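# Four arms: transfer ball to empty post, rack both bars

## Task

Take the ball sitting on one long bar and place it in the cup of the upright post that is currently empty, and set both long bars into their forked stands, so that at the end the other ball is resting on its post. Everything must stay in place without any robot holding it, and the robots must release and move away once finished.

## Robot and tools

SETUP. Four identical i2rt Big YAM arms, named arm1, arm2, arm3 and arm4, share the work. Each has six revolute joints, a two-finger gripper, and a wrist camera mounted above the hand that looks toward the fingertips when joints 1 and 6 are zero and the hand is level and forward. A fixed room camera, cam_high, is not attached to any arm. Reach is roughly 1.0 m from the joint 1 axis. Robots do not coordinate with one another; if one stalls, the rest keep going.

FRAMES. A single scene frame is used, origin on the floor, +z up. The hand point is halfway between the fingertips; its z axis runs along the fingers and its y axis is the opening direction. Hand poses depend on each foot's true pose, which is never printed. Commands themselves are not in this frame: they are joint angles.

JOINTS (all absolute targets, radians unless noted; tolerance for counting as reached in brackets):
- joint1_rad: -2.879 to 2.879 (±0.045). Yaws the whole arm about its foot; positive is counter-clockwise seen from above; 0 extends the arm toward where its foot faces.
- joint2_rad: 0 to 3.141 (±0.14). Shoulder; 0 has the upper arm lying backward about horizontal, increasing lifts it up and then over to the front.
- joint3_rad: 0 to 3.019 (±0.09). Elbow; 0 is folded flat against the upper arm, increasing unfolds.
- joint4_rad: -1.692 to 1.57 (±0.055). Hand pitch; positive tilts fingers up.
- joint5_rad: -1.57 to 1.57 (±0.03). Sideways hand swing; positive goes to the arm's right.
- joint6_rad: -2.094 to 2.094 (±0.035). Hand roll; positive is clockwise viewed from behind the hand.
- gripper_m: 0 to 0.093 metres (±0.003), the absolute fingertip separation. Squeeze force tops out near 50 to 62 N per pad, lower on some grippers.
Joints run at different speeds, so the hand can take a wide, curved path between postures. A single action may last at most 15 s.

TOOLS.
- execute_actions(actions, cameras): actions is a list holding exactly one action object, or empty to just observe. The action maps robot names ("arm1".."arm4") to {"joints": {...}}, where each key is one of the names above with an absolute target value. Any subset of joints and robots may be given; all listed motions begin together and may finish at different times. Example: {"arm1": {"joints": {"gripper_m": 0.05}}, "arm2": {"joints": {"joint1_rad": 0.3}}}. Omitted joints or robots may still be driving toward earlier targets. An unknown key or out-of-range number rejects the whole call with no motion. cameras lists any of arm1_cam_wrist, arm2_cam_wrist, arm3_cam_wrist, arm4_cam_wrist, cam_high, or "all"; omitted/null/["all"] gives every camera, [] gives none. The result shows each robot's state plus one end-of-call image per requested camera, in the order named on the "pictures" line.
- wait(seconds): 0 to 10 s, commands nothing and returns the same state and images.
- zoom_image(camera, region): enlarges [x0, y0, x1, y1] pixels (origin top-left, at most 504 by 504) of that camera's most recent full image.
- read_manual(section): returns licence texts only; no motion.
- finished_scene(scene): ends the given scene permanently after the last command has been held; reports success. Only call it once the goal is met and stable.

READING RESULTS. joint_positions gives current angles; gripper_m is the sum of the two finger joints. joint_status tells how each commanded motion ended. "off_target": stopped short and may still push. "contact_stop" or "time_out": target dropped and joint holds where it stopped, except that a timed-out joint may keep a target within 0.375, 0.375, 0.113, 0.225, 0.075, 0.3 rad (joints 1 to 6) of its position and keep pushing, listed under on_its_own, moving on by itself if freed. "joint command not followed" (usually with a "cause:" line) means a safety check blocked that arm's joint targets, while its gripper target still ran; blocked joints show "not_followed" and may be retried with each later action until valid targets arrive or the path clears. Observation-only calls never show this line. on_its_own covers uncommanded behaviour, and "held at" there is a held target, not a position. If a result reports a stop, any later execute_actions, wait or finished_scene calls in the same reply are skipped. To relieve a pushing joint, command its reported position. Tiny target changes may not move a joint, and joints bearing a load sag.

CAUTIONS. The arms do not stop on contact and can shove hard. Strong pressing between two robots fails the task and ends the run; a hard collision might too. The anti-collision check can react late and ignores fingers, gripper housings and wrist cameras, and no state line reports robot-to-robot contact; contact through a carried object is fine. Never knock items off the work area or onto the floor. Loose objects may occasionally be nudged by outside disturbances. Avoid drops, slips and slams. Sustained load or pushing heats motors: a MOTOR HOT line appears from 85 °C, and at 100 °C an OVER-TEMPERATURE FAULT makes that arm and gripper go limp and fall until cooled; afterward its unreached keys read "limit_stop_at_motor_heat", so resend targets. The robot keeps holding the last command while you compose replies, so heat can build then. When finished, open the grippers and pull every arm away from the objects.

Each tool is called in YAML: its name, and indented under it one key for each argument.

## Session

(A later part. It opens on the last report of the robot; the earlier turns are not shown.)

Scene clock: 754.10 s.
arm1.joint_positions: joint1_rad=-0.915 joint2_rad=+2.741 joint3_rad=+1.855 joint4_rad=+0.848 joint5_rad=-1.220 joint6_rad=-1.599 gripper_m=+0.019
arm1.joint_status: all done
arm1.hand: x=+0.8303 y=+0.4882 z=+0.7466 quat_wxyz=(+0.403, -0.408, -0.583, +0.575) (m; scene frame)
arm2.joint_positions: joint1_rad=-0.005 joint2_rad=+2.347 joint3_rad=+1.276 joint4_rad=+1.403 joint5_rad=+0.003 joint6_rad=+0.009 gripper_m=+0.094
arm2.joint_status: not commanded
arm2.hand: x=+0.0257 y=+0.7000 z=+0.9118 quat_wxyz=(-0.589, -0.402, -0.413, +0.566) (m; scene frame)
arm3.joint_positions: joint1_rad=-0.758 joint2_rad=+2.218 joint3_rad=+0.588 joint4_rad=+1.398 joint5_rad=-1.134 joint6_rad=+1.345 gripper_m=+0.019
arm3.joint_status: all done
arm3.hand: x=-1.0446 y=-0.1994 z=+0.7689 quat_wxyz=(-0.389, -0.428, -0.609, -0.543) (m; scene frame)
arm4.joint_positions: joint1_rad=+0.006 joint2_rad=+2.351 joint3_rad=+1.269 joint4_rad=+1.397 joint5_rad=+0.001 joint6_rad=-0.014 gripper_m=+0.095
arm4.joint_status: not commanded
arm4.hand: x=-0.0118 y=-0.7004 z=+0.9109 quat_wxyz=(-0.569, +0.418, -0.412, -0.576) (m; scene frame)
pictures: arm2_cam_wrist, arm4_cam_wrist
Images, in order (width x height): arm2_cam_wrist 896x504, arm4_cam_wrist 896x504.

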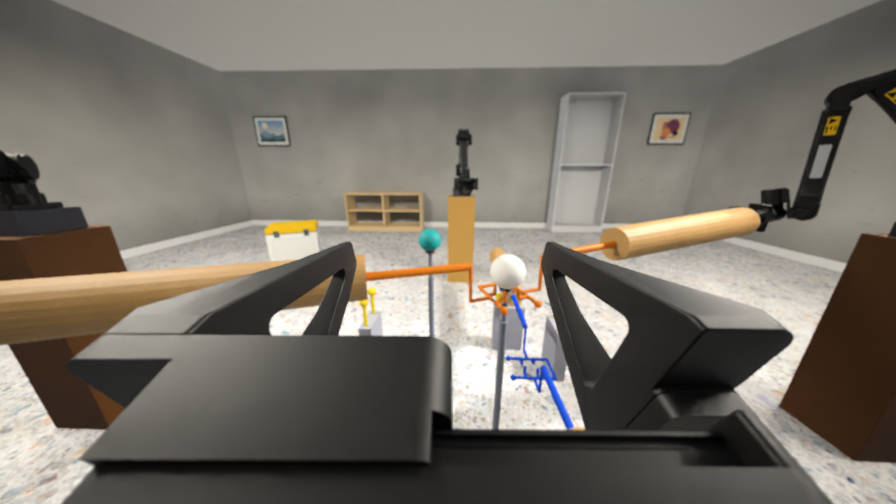

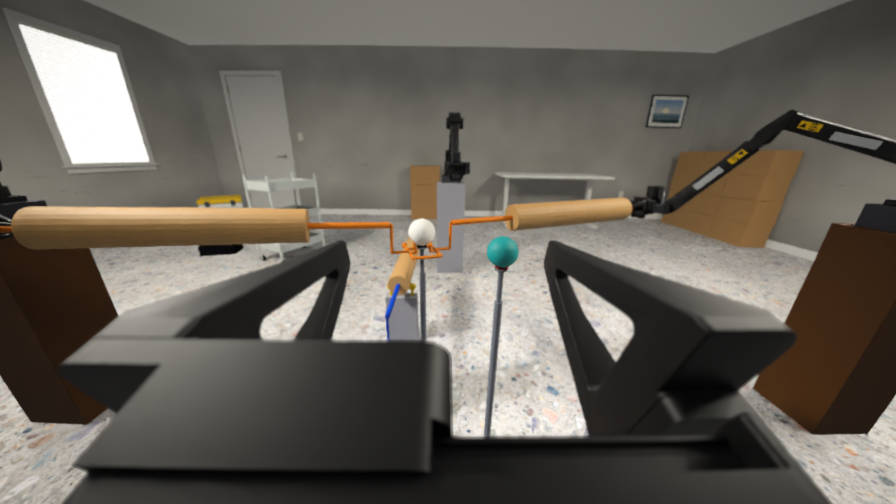

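execute_actions:
  actions:
    - {"arm1": {"joints": {"joint1_rad": -0.92, "joint2_rad": 2.742, "joint3_rad": 1.934, "joint4_rad": 0.893, "joint5_rad": -1.22, "joint6_rad": -1.61}}, "arm3": {"joints": {"joint1_rad": -0.762, "joint2_rad": 2.311, "joint3_rad": 0.628, "joint4_rad": 1.388, "joint5_rad": -1.123, "joint6_rad": 1.274}}}
  cameras: ["arm2_cam_wrist", "arm4_cam_wrist", "cam_high"]

zoom_image:
  camera: "arm2_cam_wrist"
  region: [450, 240, 570, 330]

zoom_image:
  camera: "arm4_cam_wrist"
  region: [370, 200, 480, 280]

zoom_image:
  camera: "cam_high"
  region: [440, 200, 580, 310]

Scene clock: 761.23 s.
arm1.joint_positions: joint1_rad=-0.916 joint2_rad=+2.765 joint3_rad=+1.871 joint4_rad=+0.853 joint5_rad=-1.220 joint6_rad=-1.599 gripper_m=+0.019
arm1.joint_status: all done
arm1.hand: x=+0.8312 y=+0.4886 z=+0.7354 quat_wxyz=(+0.403, -0.410, -0.583, +0.575) (m; scene frame)
arm2.joint_positions: joint1_rad=-0.005 joint2_rad=+2.347 joint3_rad=+1.276 joint4_rad=+1.403 joint5_rad=+0.003 joint6_rad=+0.009 gripper_m=+0.094
arm2.joint_status: not commanded
arm2.hand: x=+0.0257 y=+0.7000 z=+0.9118 quat_wxyz=(-0.589, -0.402, -0.413, +0.566) (m; scene frame)
arm3.joint_positions: joint1_rad=-0.759 joint2_rad=+2.304 joint3_rad=+0.630 joint4_rad=+1.398 joint5_rad=-1.127 joint6_rad=+1.292 gripper_m=+0.019
arm3.joint_status: all done
arm3.hand: x=-1.0427 y=-0.2029 z=+0.7385 quat_wxyz=(-0.389, -0.428, -0.617, -0.534) (m; scene frame)
arm4.joint_positions: joint1_rad=+0.006 joint2_rad=+2.351 joint3_rad=+1.269 joint4_rad=+1.397 joint5_rad=+0.001 joint6_rad=-0.014 gripper_m=+0.095
arm4.joint_status: not commanded
arm4.hand: x=-0.0118 y=-0.7004 z=+0.9109 quat_wxyz=(-0.569, +0.418, -0.412, -0.576) (m; scene frame)
pictures: arm2_cam_wrist, arm4_cam_wrist, cam_high
Images, in order (width x height): arm2_cam_wrist 896x504, arm4_cam_wrist 896x504, cam_high 896x504.

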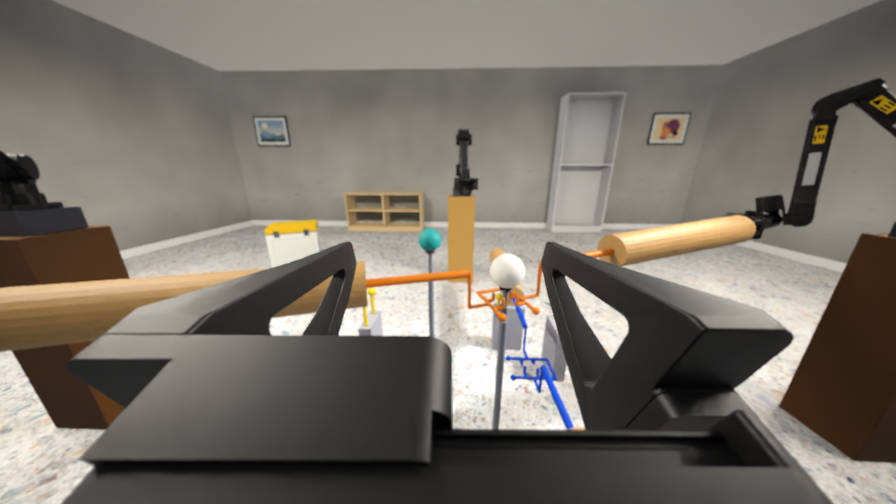

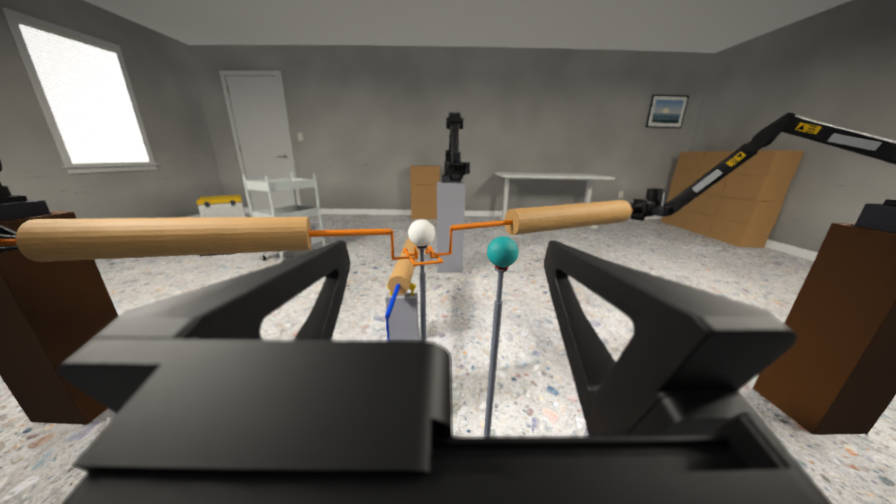

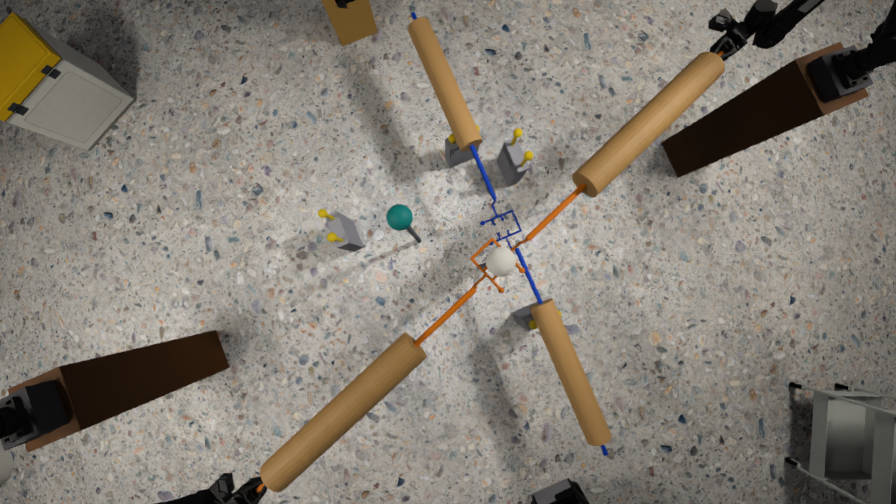

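Region (450, 240, 570, 330) of arm2_cam_wrist's 896x504 image, scaled by 4.200, with more detail than that image has; it fills the top 378 rows of this view, and the rest is white.

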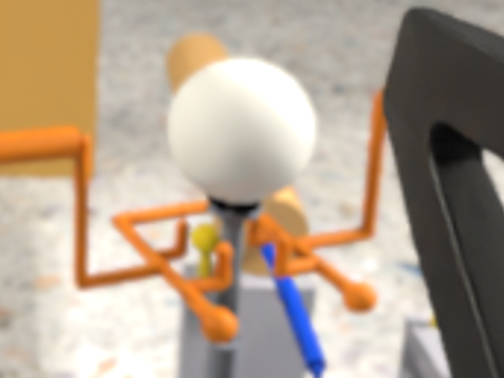

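Region (370, 200, 480, 280) of arm4_cam_wrist's 896x504 image, scaled by 4.582, with more detail than that image has; it fills the top 367 rows of this view, and the rest is white.

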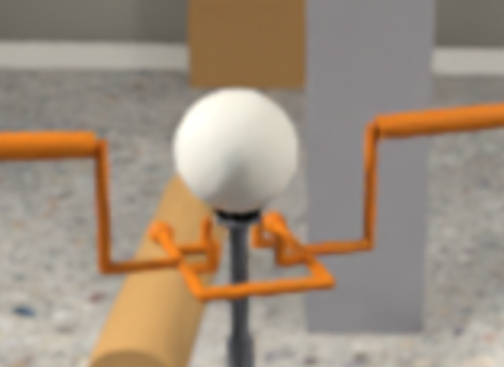

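Region (440, 200, 580, 310) of cam_high's 896x504 image, scaled by 3.600, with more detail than that image has; it fills the top 396 rows of this view, and the rest is white.

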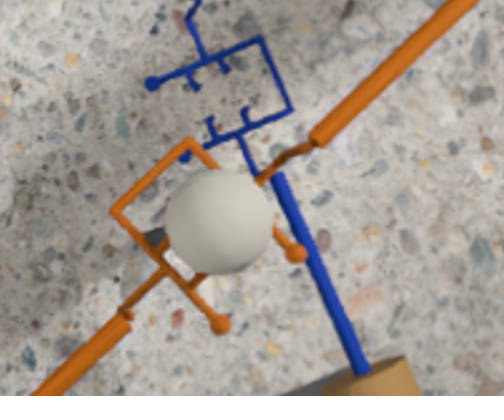

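execute_actions:
  actions:
    - {"arm1": {"joints": {"joint1_rad": -0.889, "joint2_rad": 2.657, "joint3_rad": 1.73, "joint4_rad": 1.055, "joint5_rad": -1.21, "joint6_rad": -1.61}}, "arm3": {"joints": {"joint1_rad": -0.809, "joint2_rad": 2.335, "joint3_rad": 0.765, "joint4_rad": 1.29, "joint5_rad": -1.19, "joint6_rad": 1.28}}}
  cameras: ["arm2_cam_wrist", "arm4_cam_wrist", "cam_high"]

zoom_image:
  camera: "arm2_cam_wrist"
  region: [450, 240, 570, 330]

zoom_image:
  camera: "arm4_cam_wrist"
  region: [370, 200, 480, 280]

zoom_image:
  camera: "cam_high"
  region: [440, 200, 580, 310]

Scene clock: 790.57 s.
arm1.joint_positions: joint1_rad=-0.891 joint2_rad=+2.703 joint3_rad=+1.706 joint4_rad=+1.001 joint5_rad=-1.210 joint6_rad=-1.597 gripper_m=+0.019
arm1.joint_status: all done
arm1.hand: x=+0.8432 y=+0.4469 z=+0.7412 quat_wxyz=(+0.414, -0.390, -0.589, +0.574) (m; scene frame)
arm2.joint_positions: joint1_rad=-0.005 joint2_rad=+2.347 joint3_rad=+1.276 joint4_rad=+1.403 joint5_rad=+0.003 joint6_rad=+0.009 gripper_m=+0.094
arm2.joint_status: not commanded
arm2.hand: x=+0.0257 y=+0.7000 z=+0.9118 quat_wxyz=(-0.589, -0.402, -0.413, +0.566) (m; scene frame)
arm3.joint_positions: joint1_rad=-0.815 joint2_rad=+2.325 joint3_rad=+0.765 joint4_rad=+1.297 joint5_rad=-1.184 joint6_rad=+1.295 gripper_m=+0.019
arm3.joint_status: all done
arm3.hand: x=-1.0256 y=-0.2532 z=+0.7338 quat_wxyz=(-0.394, -0.424, -0.612, -0.539) (m; scene frame)
arm4.joint_positions: joint1_rad=+0.006 joint2_rad=+2.351 joint3_rad=+1.269 joint4_rad=+1.397 joint5_rad=+0.001 joint6_rad=-0.014 gripper_m=+0.095
arm4.joint_status: not commanded
arm4.hand: x=-0.0118 y=-0.7004 z=+0.9109 quat_wxyz=(-0.569, +0.418, -0.412, -0.576) (m; scene frame)
pictures: arm2_cam_wrist, arm4_cam_wrist, cam_high
Images, in order (width x height): arm2_cam_wrist 896x504, arm4_cam_wrist 896x504, cam_high 896x504.

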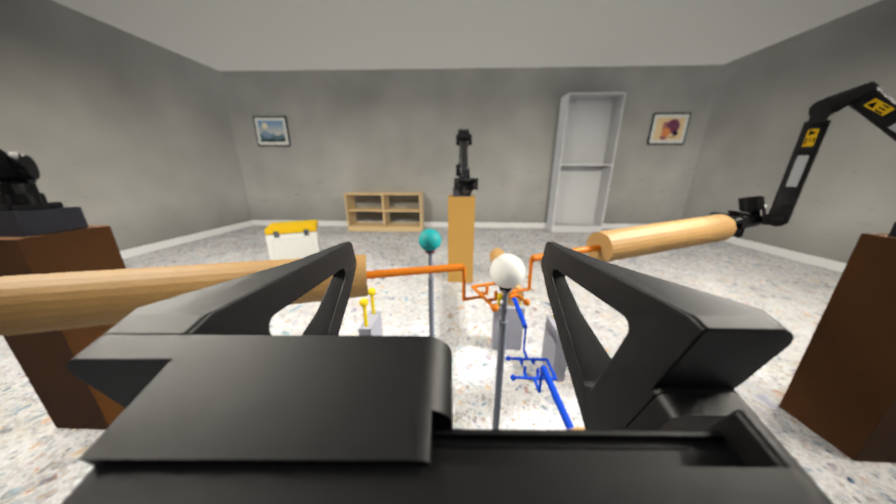

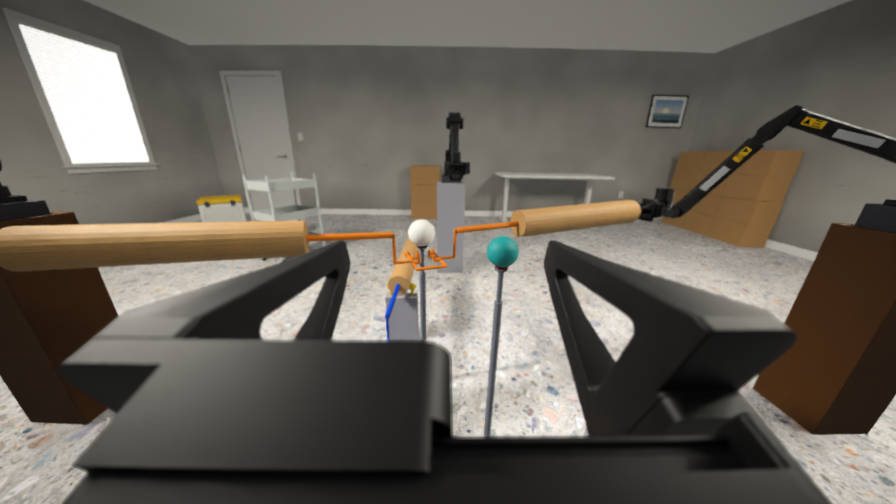

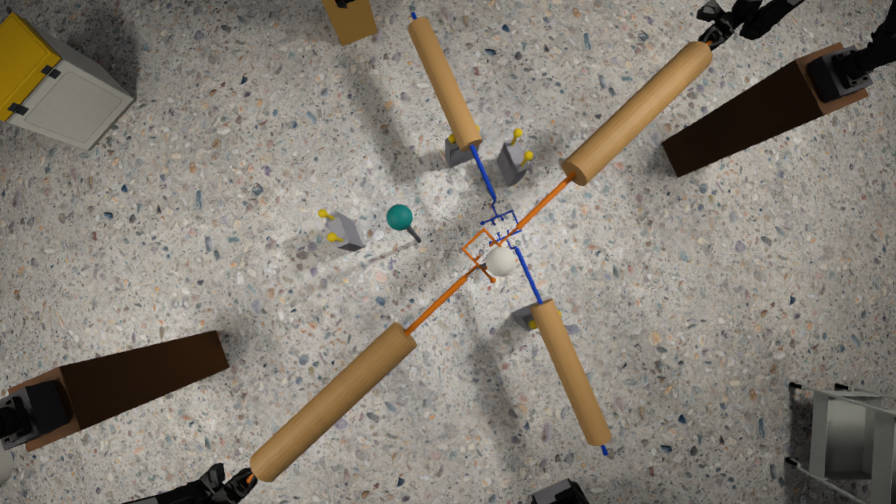

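Region (450, 240, 570, 330) of arm2_cam_wrist's 896x504 image, scaled by 4.200, with more detail than that image has; it fills the top 378 rows of this view, and the rest is white.

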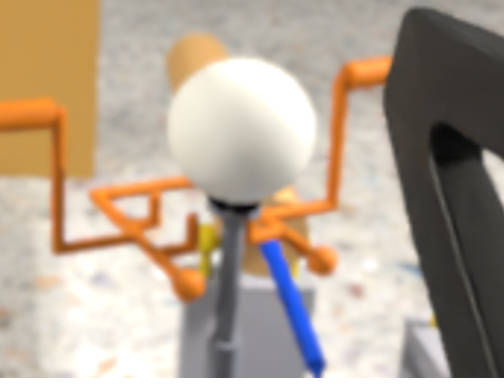

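Region (370, 200, 480, 280) of arm4_cam_wrist's 896x504 image, scaled by 4.582, with more detail than that image has; it fills the top 367 rows of this view, and the rest is white.

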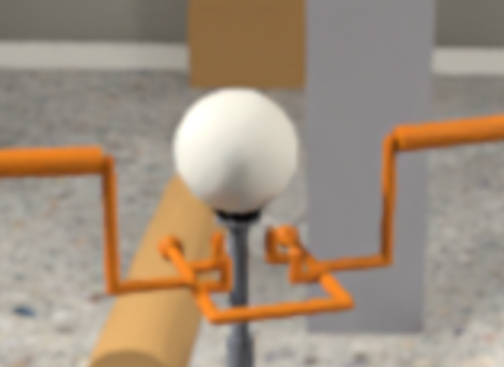

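Region (440, 200, 580, 310) of cam_high's 896x504 image, scaled by 3.600, with more detail than that image has; it fills the top 396 rows of this view, and the rest is white.

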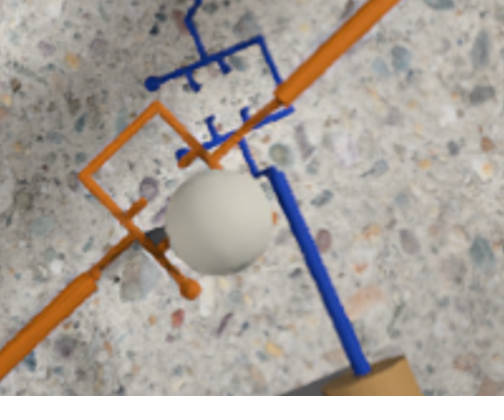

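execute_actions:
  actions:
    - {"arm1": {"joints": {"joint1_rad": -0.866, "joint2_rad": 2.618, "joint3_rad": 1.565, "joint4_rad": 1.155, "joint5_rad": -1.185, "joint6_rad": -1.61}}, "arm3": {"joints": {"joint1_rad": -0.842, "joint2_rad": 2.342, "joint3_rad": 0.872, "joint4_rad": 1.185, "joint5_rad": -1.23, "joint6_rad": 1.28}}}
  cameras: []

execute_actions:
  actions:
    - {"arm1": {"joints": {"joint1_rad": -0.837, "joint2_rad": 2.577, "joint3_rad": 1.42, "joint4_rad": 1.258, "joint5_rad": -1.156, "joint6_rad": -1.61}}, "arm3": {"joints": {"joint1_rad": -0.872, "joint2_rad": 2.36, "joint3_rad": 0.992, "joint4_rad": 1.083, "joint5_rad": -1.261, "joint6_rad": 1.28}}}
  cameras: ["arm2_cam_wrist", "arm4_cam_wrist", "cam_high"]

zoom_image:
  camera: "cam_high"
  region: [380, 170, 560, 310]

Scene clock: 797.17 s.
arm1.joint_positions: joint1_rad=-0.864 joint2_rad=+2.661 joint3_rad=+1.544 joint4_rad=+1.108 joint5_rad=-1.183 joint6_rad=-1.597 gripper_m=+0.019
arm1.joint_status: all done
arm1.hand: x=+0.8598 y=+0.4023 z=+0.7324 quat_wxyz=(+0.409, -0.395, -0.588, +0.575) (m; scene frame)
arm2.joint_positions: joint1_rad=-0.005 joint2_rad=+2.347 joint3_rad=+1.276 joint4_rad=+1.403 joint5_rad=+0.003 joint6_rad=+0.009 gripper_m=+0.094
arm2.joint_status: not commanded
arm2.hand: x=+0.0257 y=+0.7000 z=+0.9118 quat_wxyz=(-0.589, -0.402, -0.413, +0.566) (m; scene frame)
arm3.joint_positions: joint1_rad=-0.841 joint2_rad=+2.334 joint3_rad=+0.869 joint4_rad=+1.192 joint5_rad=-1.222 joint6_rad=+1.297 gripper_m=+0.019
arm3.joint_status: all done
arm3.hand: x=-1.0105 y=-0.2879 z=+0.7335 quat_wxyz=(-0.389, -0.424, -0.609, -0.546) (m; scene frame)
arm4.joint_positions: joint1_rad=+0.006 joint2_rad=+2.351 joint3_rad=+1.269 joint4_rad=+1.397 joint5_rad=+0.001 joint6_rad=-0.014 gripper_m=+0.095
arm4.joint_status: not commanded
arm4.hand: x=-0.0118 y=-0.7004 z=+0.9109 quat_wxyz=(-0.569, +0.418, -0.412, -0.576) (m; scene frame)
pictures: none
No camera images: the call's "cameras" was empty. Leave "cameras" out to get every camera's image.

Scene clock: 798.10 s.
arm1.joint_positions: joint1_rad=-0.834 joint2_rad=+2.615 joint3_rad=+1.401 joint4_rad=+1.209 joint5_rad=-1.154 joint6_rad=-1.597 gripper_m=+0.019
arm1.joint_status: all done
arm1.hand: x=+0.8740 y=+0.3607 z=+0.7344 quat_wxyz=(+0.410, -0.393, -0.589, +0.575) (m; scene frame)
arm2.joint_positions: joint1_rad=-0.005 joint2_rad=+2.347 joint3_rad=+1.276 joint4_rad=+1.403 joint5_rad=+0.003 joint6_rad=+0.009 gripper_m=+0.094
arm2.joint_status: not commanded
arm2.hand: x=+0.0257 y=+0.7000 z=+0.9118 quat_wxyz=(-0.589, -0.402, -0.413, +0.566) (m; scene frame)
arm3.joint_positions: joint1_rad=-0.869 joint2_rad=+2.355 joint3_rad=+0.984 joint4_rad=+1.089 joint5_rad=-1.254 joint6_rad=+1.297 gripper_m=+0.019
arm3.joint_status: all done
arm3.hand: x=-0.9960 y=-0.3269 z=+0.7322 quat_wxyz=(-0.386, -0.425, -0.606, -0.550) (m; scene frame)
arm4.joint_positions: joint1_rad=+0.006 joint2_rad=+2.351 joint3_rad=+1.269 joint4_rad=+1.397 joint5_rad=+0.001 joint6_rad=-0.014 gripper_m=+0.095
arm4.joint_status: not commanded
arm4.hand: x=-0.0118 y=-0.7004 z=+0.9109 quat_wxyz=(-0.569, +0.418, -0.412, -0.576) (m; scene frame)
pictures: arm2_cam_wrist, arm4_cam_wrist, cam_high
Images, in order (width x height): arm2_cam_wrist 896x504, arm4_cam_wrist 896x504, cam_high 896x504.

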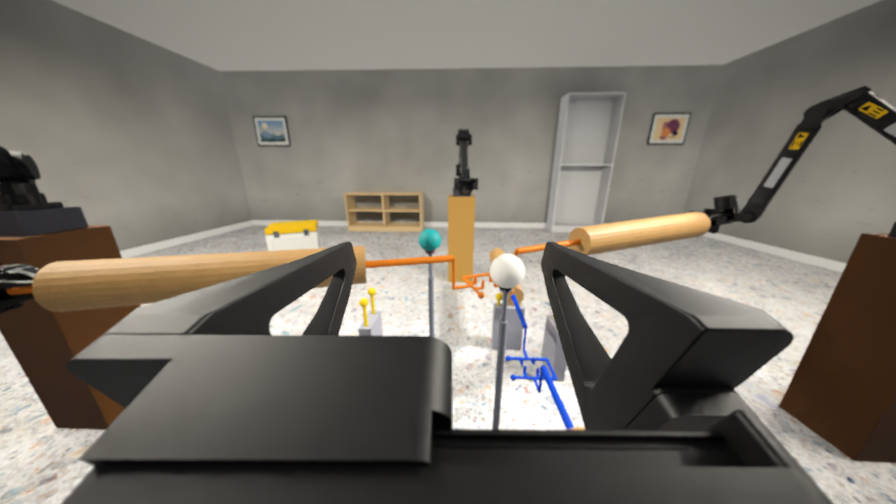

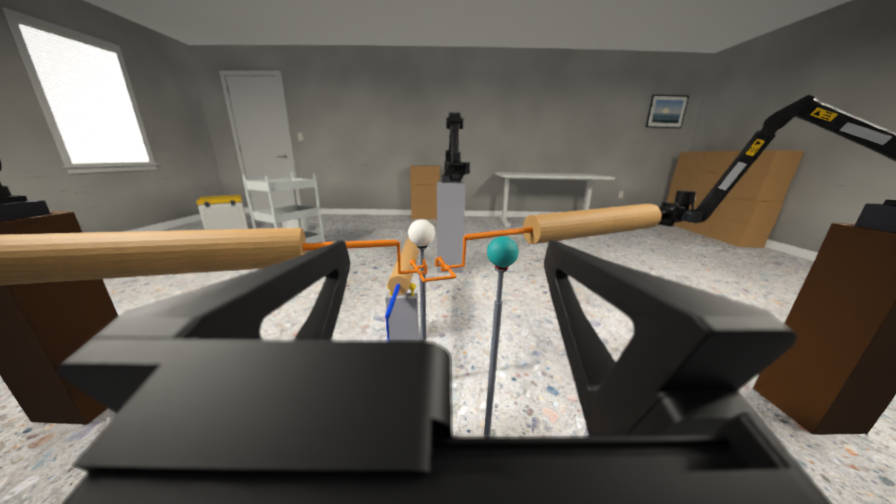

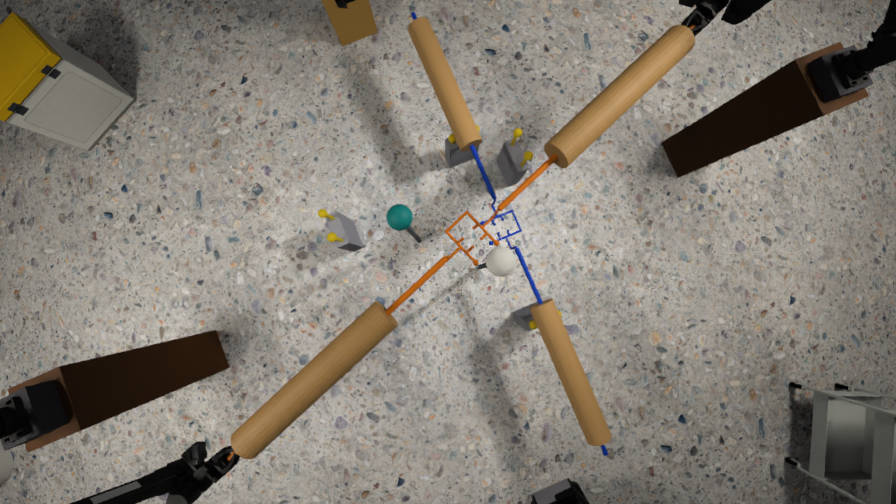

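Region (380, 170, 560, 310) of cam_high's 896x504 image, scaled by 2.800, with more detail than that image has.

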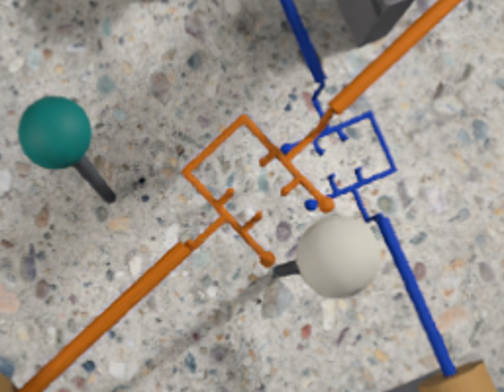

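execute_actions:
  actions:
    - {"arm1": {"joints": {"joint1_rad": -0.742, "joint2_rad": 2.376, "joint3_rad": 1.128, "joint4_rad": 1.34, "joint5_rad": -1.022, "joint6_rad": -1.61}}, "arm3": {"joints": {"joint1_rad": -0.898, "joint2_rad": 2.17, "joint3_rad": 0.94, "joint4_rad": 0.977, "joint5_rad": -1.25, "joint6_rad": 1.29}}}
  cameras: []

execute_actions:
  actions:
    - {"arm1": {"joints": {"joint1_rad": -0.582, "joint2_rad": 2.147, "joint3_rad": 0.905, "joint4_rad": 1.33, "joint5_rad": -0.812, "joint6_rad": -1.61}}, "arm3": {"joints": {"joint1_rad": -0.941, "joint2_rad": 1.928, "joint3_rad": 0.805, "joint4_rad": 0.846, "joint5_rad": -1.24, "joint6_rad": 1.275}}}

Scene clock: 872.27 s.
arm1.joint_positions: joint1_rad=-0.740 joint2_rad=+2.399 joint3_rad=+1.116 joint4_rad=+1.287 joint5_rad=-1.023 joint6_rad=-1.596 gripper_m=+0.019
arm1.joint_status: all done
arm1.hand: x=+0.8816 y=+0.2858 z=+0.8015 quat_wxyz=(+0.424, -0.401, -0.582, +0.567) (m; scene frame)
arm2.joint_positions: joint1_rad=-0.005 joint2_rad=+2.347 joint3_rad=+1.276 joint4_rad=+1.403 joint5_rad=+0.003 joint6_rad=+0.009 gripper_m=+0.094
arm2.joint_status: not commanded
arm2.hand: x=+0.0257 y=+0.7000 z=+0.9118 quat_wxyz=(-0.589, -0.402, -0.413, +0.566) (m; scene frame)
arm3.joint_positions: joint1_rad=-0.904 joint2_rad=+2.176 joint3_rad=+0.928 joint4_rad=+0.978 joint5_rad=-1.248 joint6_rad=+1.301 gripper_m=+0.019
arm3.joint_status: all done
arm3.hand: x=-1.0060 y=-0.3448 z=+0.7983 quat_wxyz=(-0.399, -0.435, -0.598, -0.541) (m; scene frame)
arm4.joint_positions: joint1_rad=+0.006 joint2_rad=+2.351 joint3_rad=+1.269 joint4_rad=+1.397 joint5_rad=+0.001 joint6_rad=-0.014 gripper_m=+0.095
arm4.joint_status: not commanded
arm4.hand: x=-0.0118 y=-0.7004 z=+0.9109 quat_wxyz=(-0.569, +0.418, -0.412, -0.576) (m; scene frame)
pictures: none
No camera images: the call's "cameras" was empty. Leave "cameras" out to get every camera's image.

Scene clock: 873.33 s.
arm1.joint_positions: joint1_rad=-0.575 joint2_rad=+2.165 joint3_rad=+0.890 joint4_rad=+1.288 joint5_rad=-0.813 joint6_rad=-1.597 gripper_m=+0.019
arm1.joint_status: all done
arm1.hand: x=+0.8756 y=+0.1941 z=+0.8723 quat_wxyz=(+0.439, -0.411, -0.572, +0.558) (m; scene frame)
arm2.joint_positions: joint1_rad=-0.005 joint2_rad=+2.347 joint3_rad=+1.276 joint4_rad=+1.403 joint5_rad=+0.003 joint6_rad=+0.009 gripper_m=+0.094
arm2.joint_status: not commanded
arm2.hand: x=+0.0257 y=+0.7000 z=+0.9118 quat_wxyz=(-0.589, -0.402, -0.413, +0.566) (m; scene frame)
arm3.joint_positions: joint1_rad=-0.950 joint2_rad=+1.934 joint3_rad=+0.794 joint4_rad=+0.848 joint5_rad=-1.238 joint6_rad=+1.287 gripper_m=+0.019
arm3.joint_status: all done
arm3.hand: x=-1.0401 y=-0.3366 z=+0.8678 quat_wxyz=(-0.410, -0.455, -0.588, -0.528) (m; scene frame)
arm4.joint_positions: joint1_rad=+0.006 joint2_rad=+2.351 joint3_rad=+1.269 joint4_rad=+1.397 joint5_rad=+0.001 joint6_rad=-0.014 gripper_m=+0.095
arm4.joint_status: not commanded
arm4.hand: x=-0.0118 y=-0.7004 z=+0.9109 quat_wxyz=(-0.569, +0.418, -0.412, -0.576) (m; scene frame)
pictures: arm1_cam_wrist, arm2_cam_wrist, arm3_cam_wrist, arm4_cam_wrist, cam_high
Images, in order (width x height): arm1_cam_wrist 896x504, arm2_cam_wrist 896x504, arm3_cam_wrist 896x504, arm4_cam_wrist 896x504, cam_high 896x504.

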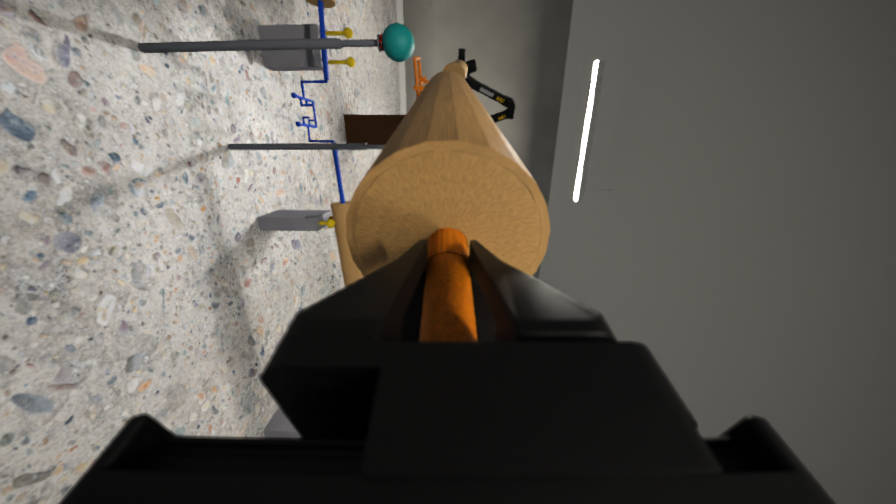

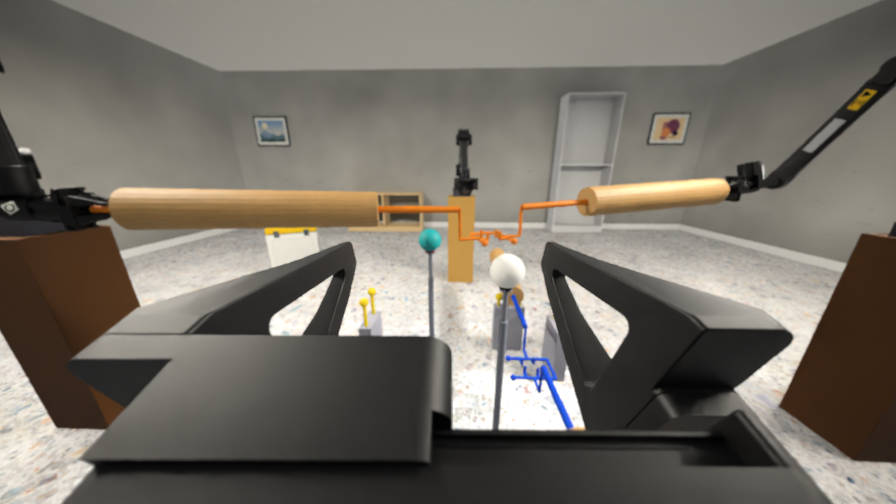

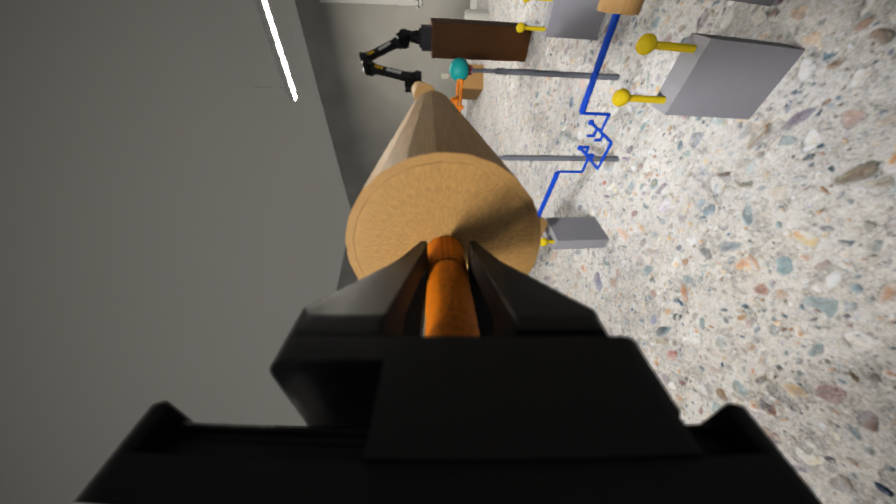

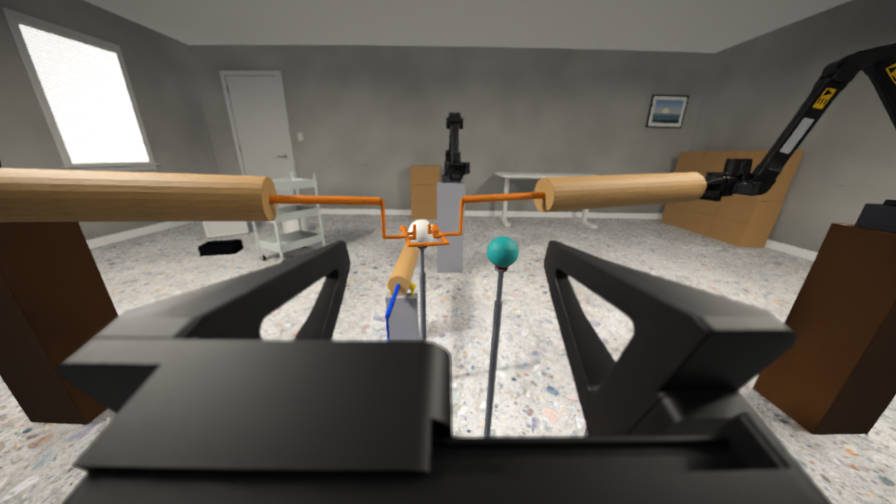

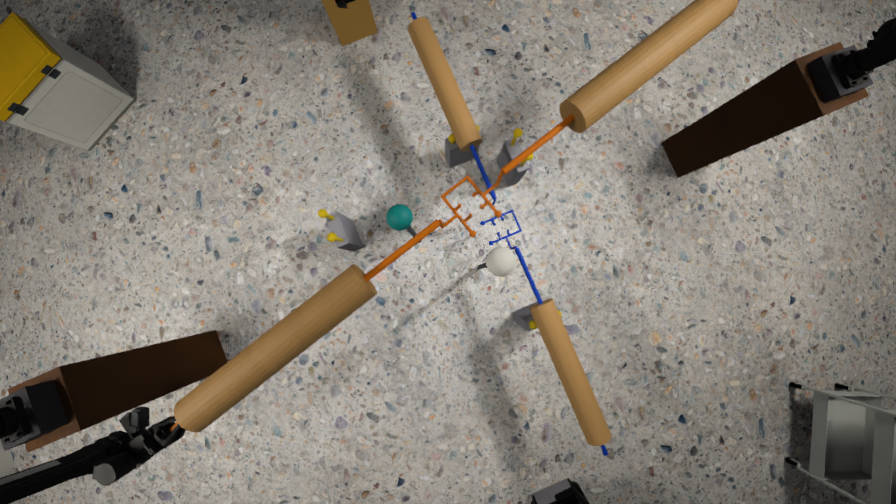

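execute_actions:
  actions: []
  cameras: ["cam_high"]

Scene clock: 888.87 s.
arm1.joint_positions: joint1_rad=-0.575 joint2_rad=+2.165 joint3_rad=+0.890 joint4_rad=+1.288 joint5_rad=-0.813 joint6_rad=-1.597 gripper_m=+0.019
arm1.joint_status: all done
arm1.hand: x=+0.8756 y=+0.1941 z=+0.8723 quat_wxyz=(+0.439, -0.411, -0.572, +0.558) (m; scene frame)
arm2.joint_positions: joint1_rad=-0.005 joint2_rad=+2.347 joint3_rad=+1.276 joint4_rad=+1.403 joint5_rad=+0.003 joint6_rad=+0.009 gripper_m=+0.094
arm2.joint_status: not commanded
arm2.hand: x=+0.0257 y=+0.7000 z=+0.9118 quat_wxyz=(-0.589, -0.402, -0.413, +0.566) (m; scene frame)
arm3.joint_positions: joint1_rad=-0.950 joint2_rad=+1.934 joint3_rad=+0.794 joint4_rad=+0.848 joint5_rad=-1.238 joint6_rad=+1.287 gripper_m=+0.019
arm3.joint_status: all done
arm3.hand: x=-1.0401 y=-0.3366 z=+0.8678 quat_wxyz=(-0.410, -0.455, -0.588, -0.528) (m; scene frame)
arm4.joint_positions: joint1_rad=+0.006 joint2_rad=+2.351 joint3_rad=+1.269 joint4_rad=+1.397 joint5_rad=+0.001 joint6_rad=-0.014 gripper_m=+0.095
arm4.joint_status: not commanded
arm4.hand: x=-0.0118 y=-0.7004 z=+0.9109 quat_wxyz=(-0.569, +0.418, -0.412, -0.576) (m; scene frame)
pictures: cam_high
Images, in order (width x height): cam_high 896x504.

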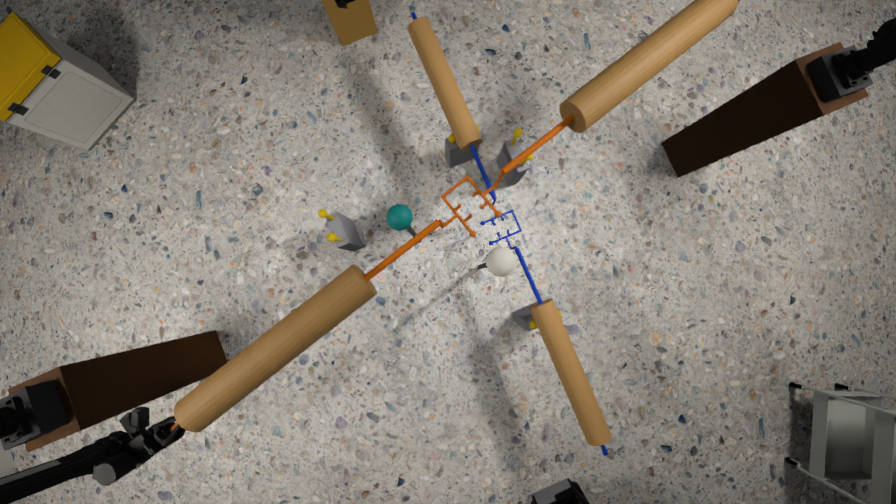

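execute_actions:
  actions:
    - {"arm1": {"joints": {"joint1_rad": -0.464, "joint2_rad": 2.114, "joint3_rad": 0.825, "joint4_rad": 1.38, "joint5_rad": -0.664, "joint6_rad": -1.61}}, "arm3": {"joints": {"joint1_rad": -0.954, "joint2_rad": 1.888, "joint3_rad": 0.763, "joint4_rad": 0.834, "joint5_rad": -1.221, "joint6_rad": 1.265}}}
  cameras: []

execute_actions:
  actions:
    - {"arm1": {"joints": {"joint1_rad": -0.347, "joint2_rad": 2.08, "joint3_rad": 0.745, "joint4_rad": 1.425, "joint5_rad": -0.517, "joint6_rad": -1.61}}, "arm3": {"joints": {"joint1_rad": -0.967, "joint2_rad": 1.848, "joint3_rad": 0.722, "joint4_rad": 0.822, "joint5_rad": -1.202, "joint6_rad": 1.255}}}
  cameras: ["cam_high", "arm4_cam_wrist"]

Scene clock: 895.27 s.
arm1.joint_positions: joint1_rad=-0.462 joint2_rad=+2.149 joint3_rad=+0.802 joint4_rad=+1.337 joint5_rad=-0.664 joint6_rad=-1.597 gripper_m=+0.019
arm1.joint_status: all done
arm1.hand: x=+0.8776 y=+0.1397 z=+0.8646 quat_wxyz=(+0.442, -0.429, -0.566, +0.549) (m; scene frame)
arm2.joint_positions: joint1_rad=-0.005 joint2_rad=+2.347 joint3_rad=+1.276 joint4_rad=+1.403 joint5_rad=+0.003 joint6_rad=+0.009 gripper_m=+0.094
arm2.joint_status: not commanded
arm2.hand: x=+0.0257 y=+0.7000 z=+0.9118 quat_wxyz=(-0.589, -0.402, -0.413, +0.566) (m; scene frame)
arm3.joint_positions: joint1_rad=-0.962 joint2_rad=+1.925 joint3_rad=+0.756 joint4_rad=+0.842 joint5_rad=-1.222 joint6_rad=+1.280 gripper_m=+0.019
arm3.joint_status: all done
arm3.hand: x=-1.0517 y=-0.3318 z=+0.8600 quat_wxyz=(-0.406, -0.473, -0.581, -0.524) (m; scene frame)
arm4.joint_positions: joint1_rad=+0.006 joint2_rad=+2.351 joint3_rad=+1.269 joint4_rad=+1.397 joint5_rad=+0.001 joint6_rad=-0.014 gripper_m=+0.095
arm4.joint_status: not commanded
arm4.hand: x=-0.0118 y=-0.7004 z=+0.9109 quat_wxyz=(-0.569, +0.418, -0.412, -0.576) (m; scene frame)
pictures: none
No camera images: the call's "cameras" was empty. Leave "cameras" out to get every camera's image.

Scene clock: 896.10 s.
arm1.joint_positions: joint1_rad=-0.342 joint2_rad=+2.110 joint3_rad=+0.726 joint4_rad=+1.379 joint5_rad=-0.515 joint6_rad=-1.597 gripper_m=+0.019
arm1.joint_status: all done
arm1.hand: x=+0.8813 y=+0.0870 z=+0.8725 quat_wxyz=(+0.451, -0.435, -0.559, +0.543) (m; scene frame)
arm2.joint_positions: joint1_rad=-0.005 joint2_rad=+2.347 joint3_rad=+1.276 joint4_rad=+1.403 joint5_rad=+0.003 joint6_rad=+0.009 gripper_m=+0.094
arm2.joint_status: not commanded
arm2.hand: x=+0.0257 y=+0.7000 z=+0.9118 quat_wxyz=(-0.589, -0.402, -0.413, +0.566) (m; scene frame)
arm3.joint_positions: joint1_rad=-0.970 joint2_rad=+1.875 joint3_rad=+0.719 joint4_rad=+0.830 joint5_rad=-1.201 joint6_rad=+1.275 gripper_m=+0.019
arm3.joint_status: all done
arm3.hand: x=-1.0601 y=-0.3280 z=+0.8706 quat_wxyz=(-0.415, -0.479, -0.578, -0.514) (m; scene frame)
arm4.joint_positions: joint1_rad=+0.006 joint2_rad=+2.351 joint3_rad=+1.269 joint4_rad=+1.397 joint5_rad=+0.001 joint6_rad=-0.014 gripper_m=+0.095
arm4.joint_status: not commanded
arm4.hand: x=-0.0118 y=-0.7004 z=+0.9109 quat_wxyz=(-0.569, +0.418, -0.412, -0.576) (m; scene frame)
pictures: arm4_cam_wrist, cam_high
Images, in order (width x height): arm4_cam_wrist 896x504, cam_high 896x504.

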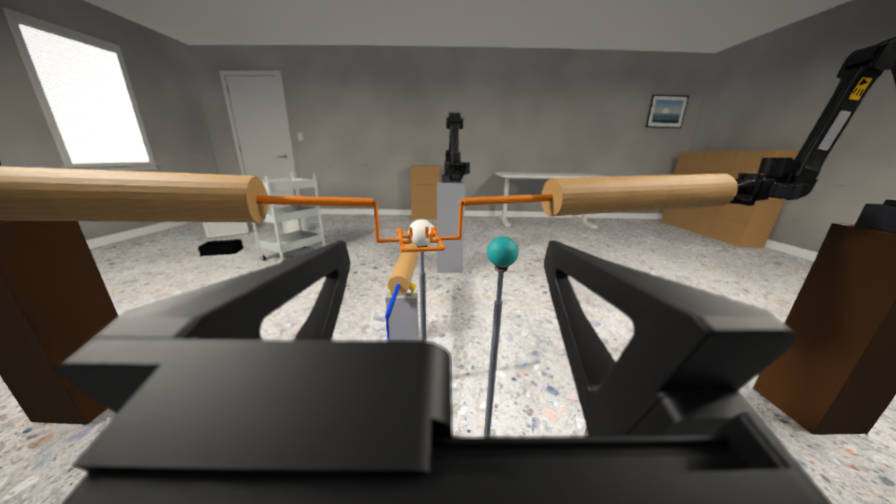

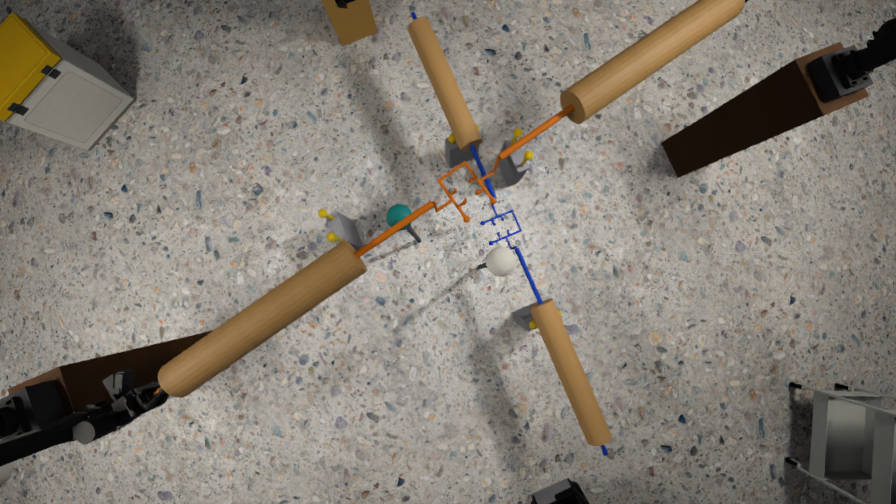

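The rod clears the teal ball well. Continue.

execute_actions:
  actions:
    - {"arm1": {"joints": {"joint1_rad": -0.204, "joint2_rad": 2.051, "joint3_rad": 0.699, "joint4_rad": 1.41, "joint5_rad": -0.345, "joint6_rad": -1.615}}, "arm3": {"joints": {"joint1_rad": -0.966, "joint2_rad": 1.823, "joint3_rad": 0.692, "joint4_rad": 0.817, "joint5_rad": -1.168, "joint6_rad": 1.25}}}
  cameras: []

execute_actions:
  actions:
    - {"arm1": {"joints": {"joint1_rad": -0.062, "joint2_rad": 2.022, "joint3_rad": 0.653, "joint4_rad": 1.395, "joint5_rad": -0.172, "joint6_rad": -1.619}}, "arm3": {"joints": {"joint1_rad": -0.964, "joint2_rad": 1.799, "joint3_rad": 0.661, "joint4_rad": 0.812, "joint5_rad": -1.134, "joint6_rad": 1.245}}}
  cameras: []

execute_actions:
  actions:
    - {"arm1": {"joints": {"joint1_rad": 0.096, "joint2_rad": 1.989, "joint3_rad": 0.637, "joint4_rad": 1.335, "joint5_rad": 0.015, "joint6_rad": -1.602}}, "arm3": {"joints": {"joint1_rad": -0.936, "joint2_rad": 1.778, "joint3_rad": 0.652, "joint4_rad": 0.79, "joint5_rad": -1.071, "joint6_rad": 1.245}}}
  cameras: []

execute_actions:
  actions:
    - {"arm1": {"joints": {"joint1_rad": 0.254, "joint2_rad": 1.955, "joint3_rad": 0.621, "joint4_rad": 1.28, "joint5_rad": 0.203, "joint6_rad": -1.585}}, "arm3": {"joints": {"joint1_rad": -0.908, "joint2_rad": 1.757, "joint3_rad": 0.642, "joint4_rad": 0.768, "joint5_rad": -1.009, "joint6_rad": 1.245}}}
  cameras: ["cam_high"]

Scene clock: 905.37 s.
arm1.joint_positions: joint1_rad=-0.202 joint2_rad=+2.080 joint3_rad=+0.679 joint4_rad=+1.379 joint5_rad=-0.345 joint6_rad=-1.597 gripper_m=+0.019
arm1.joint_status: all done
arm1.hand: x=+0.8820 y=+0.0325 z=+0.8743 quat_wxyz=(+0.455, -0.448, -0.556, +0.532) (m; scene frame)
arm2.joint_positions: joint1_rad=-0.005 joint2_rad=+2.347 joint3_rad=+1.276 joint4_rad=+1.403 joint5_rad=+0.003 joint6_rad=+0.009 gripper_m=+0.094
arm2.joint_status: not commanded
arm2.hand: x=+0.0257 y=+0.7000 z=+0.9118 quat_wxyz=(-0.589, -0.402, -0.413, +0.566) (m; scene frame)
arm3.joint_positions: joint1_rad=-0.980 joint2_rad=+1.852 joint3_rad=+0.688 joint4_rad=+0.828 joint5_rad=-1.171 joint6_rad=+1.273 gripper_m=+0.019
arm3.joint_status: all done
arm3.hand: x=-1.0683 y=-0.3273 z=+0.8707 quat_wxyz=(-0.421, -0.494, -0.571, -0.503) (m; scene frame)
arm4.joint_positions: joint1_rad=+0.006 joint2_rad=+2.351 joint3_rad=+1.269 joint4_rad=+1.397 joint5_rad=+0.001 joint6_rad=-0.014 gripper_m=+0.095
arm4.joint_status: not commanded
arm4.hand: x=-0.0118 y=-0.7004 z=+0.9109 quat_wxyz=(-0.569, +0.418, -0.412, -0.576) (m; scene frame)
pictures: none
No camera images: the call's "cameras" was empty. Leave "cameras" out to get every camera's image.

Scene clock: 906.27 s.
arm1.joint_positions: joint1_rad=-0.059 joint2_rad=+2.045 joint3_rad=+0.640 joint4_rad=+1.379 joint5_rad=-0.171 joint6_rad=-1.600 gripper_m=+0.019
arm1.joint_status: all done
arm1.hand: x=+0.8882 y=-0.0202 z=+0.8805 quat_wxyz=(+0.463, -0.456, -0.552, +0.523) (m; scene frame)
arm2.joint_positions: joint1_rad=-0.005 joint2_rad=+2.347 joint3_rad=+1.276 joint4_rad=+1.403 joint5_rad=+0.003 joint6_rad=+0.009 gripper_m=+0.094
arm2.joint_status: not commanded
arm2.hand: x=+0.0257 y=+0.7000 z=+0.9118 quat_wxyz=(-0.589, -0.402, -0.413, +0.566) (m; scene frame)
arm3.joint_positions: joint1_rad=-0.974 joint2_rad=+1.825 joint3_rad=+0.659 joint4_rad=+0.825 joint5_rad=-1.133 joint6_rad=+1.268 gripper_m=+0.019
arm3.joint_status: all done
arm3.hand: x=-1.0711 y=-0.3225 z=+0.8723 quat_wxyz=(-0.426, -0.503, -0.568, -0.492) (m; scene frame)
arm4.joint_positions: joint1_rad=+0.006 joint2_rad=+2.351 joint3_rad=+1.269 joint4_rad=+1.397 joint5_rad=+0.001 joint6_rad=-0.014 gripper_m=+0.095
arm4.joint_status: not commanded
arm4.hand: x=-0.0118 y=-0.7004 z=+0.9109 quat_wxyz=(-0.569, +0.418, -0.412, -0.576) (m; scene frame)
pictures: none
No camera images: the call's "cameras" was empty. Leave "cameras" out to get every camera's image.

Scene clock: 907.23 s.
arm1.joint_positions: joint1_rad=+0.102 joint2_rad=+2.010 joint3_rad=+0.620 joint4_rad=+1.352 joint5_rad=+0.015 joint6_rad=-1.597 gripper_m=+0.019
arm1.joint_status: all done
arm1.hand: x=+0.8968 y=-0.0778 z=+0.8861 quat_wxyz=(+0.468, -0.465, -0.549, +0.513) (m; scene frame)
arm2.joint_positions: joint1_rad=-0.005 joint2_rad=+2.347 joint3_rad=+1.276 joint4_rad=+1.403 joint5_rad=+0.003 joint6_rad=+0.009 gripper_m=+0.094
arm2.joint_status: not commanded
arm2.hand: x=+0.0257 y=+0.7000 z=+0.9118 quat_wxyz=(-0.589, -0.402, -0.413, +0.566) (m; scene frame)
arm3.joint_positions: joint1_rad=-0.962 joint2_rad=+1.804 joint3_rad=+0.647 joint4_rad=+0.807 joint5_rad=-1.071 joint6_rad=+1.266 gripper_m=+0.020
arm3.joint_status: all done
arm3.hand: x=-1.0689 y=-0.3239 z=+0.8723 quat_wxyz=(-0.432, -0.520, -0.563, -0.475) (m; scene frame)
arm4.joint_positions: joint1_rad=+0.006 joint2_rad=+2.351 joint3_rad=+1.269 joint4_rad=+1.397 joint5_rad=+0.001 joint6_rad=-0.014 gripper_m=+0.095
arm4.joint_status: not commanded
arm4.hand: x=-0.0118 y=-0.7004 z=+0.9109 quat_wxyz=(-0.569, +0.418, -0.412, -0.576) (m; scene frame)
pictures: none
No camera images: the call's "cameras" was empty. Leave "cameras" out to get every camera's image.

Scene clock: 908.13 s.
arm1.joint_positions: joint1_rad=+0.261 joint2_rad=+1.971 joint3_rad=+0.608 joint4_rad=+1.303 joint5_rad=+0.203 joint6_rad=-1.582 gripper_m=+0.019
arm1.joint_status: all done
arm1.hand: x=+0.9120 y=-0.1321 z=+0.8911 quat_wxyz=(+0.469, -0.479, -0.547, +0.502) (m; scene frame)
arm2.joint_positions: joint1_rad=-0.005 joint2_rad=+2.347 joint3_rad=+1.276 joint4_rad=+1.403 joint5_rad=+0.003 joint6_rad=+0.009 gripper_m=+0.094
arm2.joint_status: not commanded
arm2.hand: x=+0.0257 y=+0.7000 z=+0.9118 quat_wxyz=(-0.589, -0.402, -0.413, +0.566) (m; scene frame)
arm3.joint_positions: joint1_rad=-0.927 joint2_rad=+1.781 joint3_rad=+0.636 joint4_rad=+0.789 joint5_rad=-1.006 joint6_rad=+1.272 gripper_m=+0.020
arm3.joint_status: all done
arm3.hand: x=-1.0599 y=-0.3173 z=+0.8731 quat_wxyz=(-0.432, -0.534, -0.561, -0.463) (m; scene frame)
arm4.joint_positions: joint1_rad=+0.006 joint2_rad=+2.351 joint3_rad=+1.269 joint4_rad=+1.397 joint5_rad=+0.001 joint6_rad=-0.014 gripper_m=+0.095
arm4.joint_status: not commanded
arm4.hand: x=-0.0118 y=-0.7004 z=+0.9109 quat_wxyz=(-0.569, +0.418, -0.412, -0.576) (m; scene frame)
pictures: cam_high
Images, in order (width x height): cam_high 896x504.

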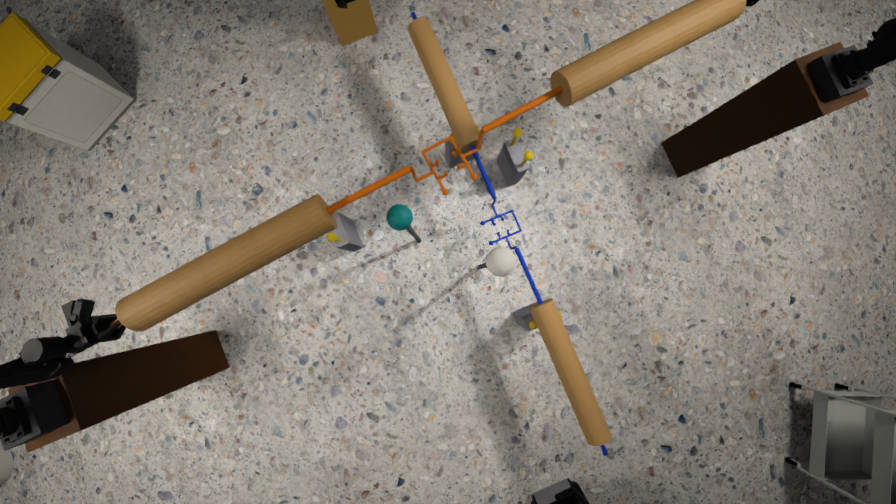

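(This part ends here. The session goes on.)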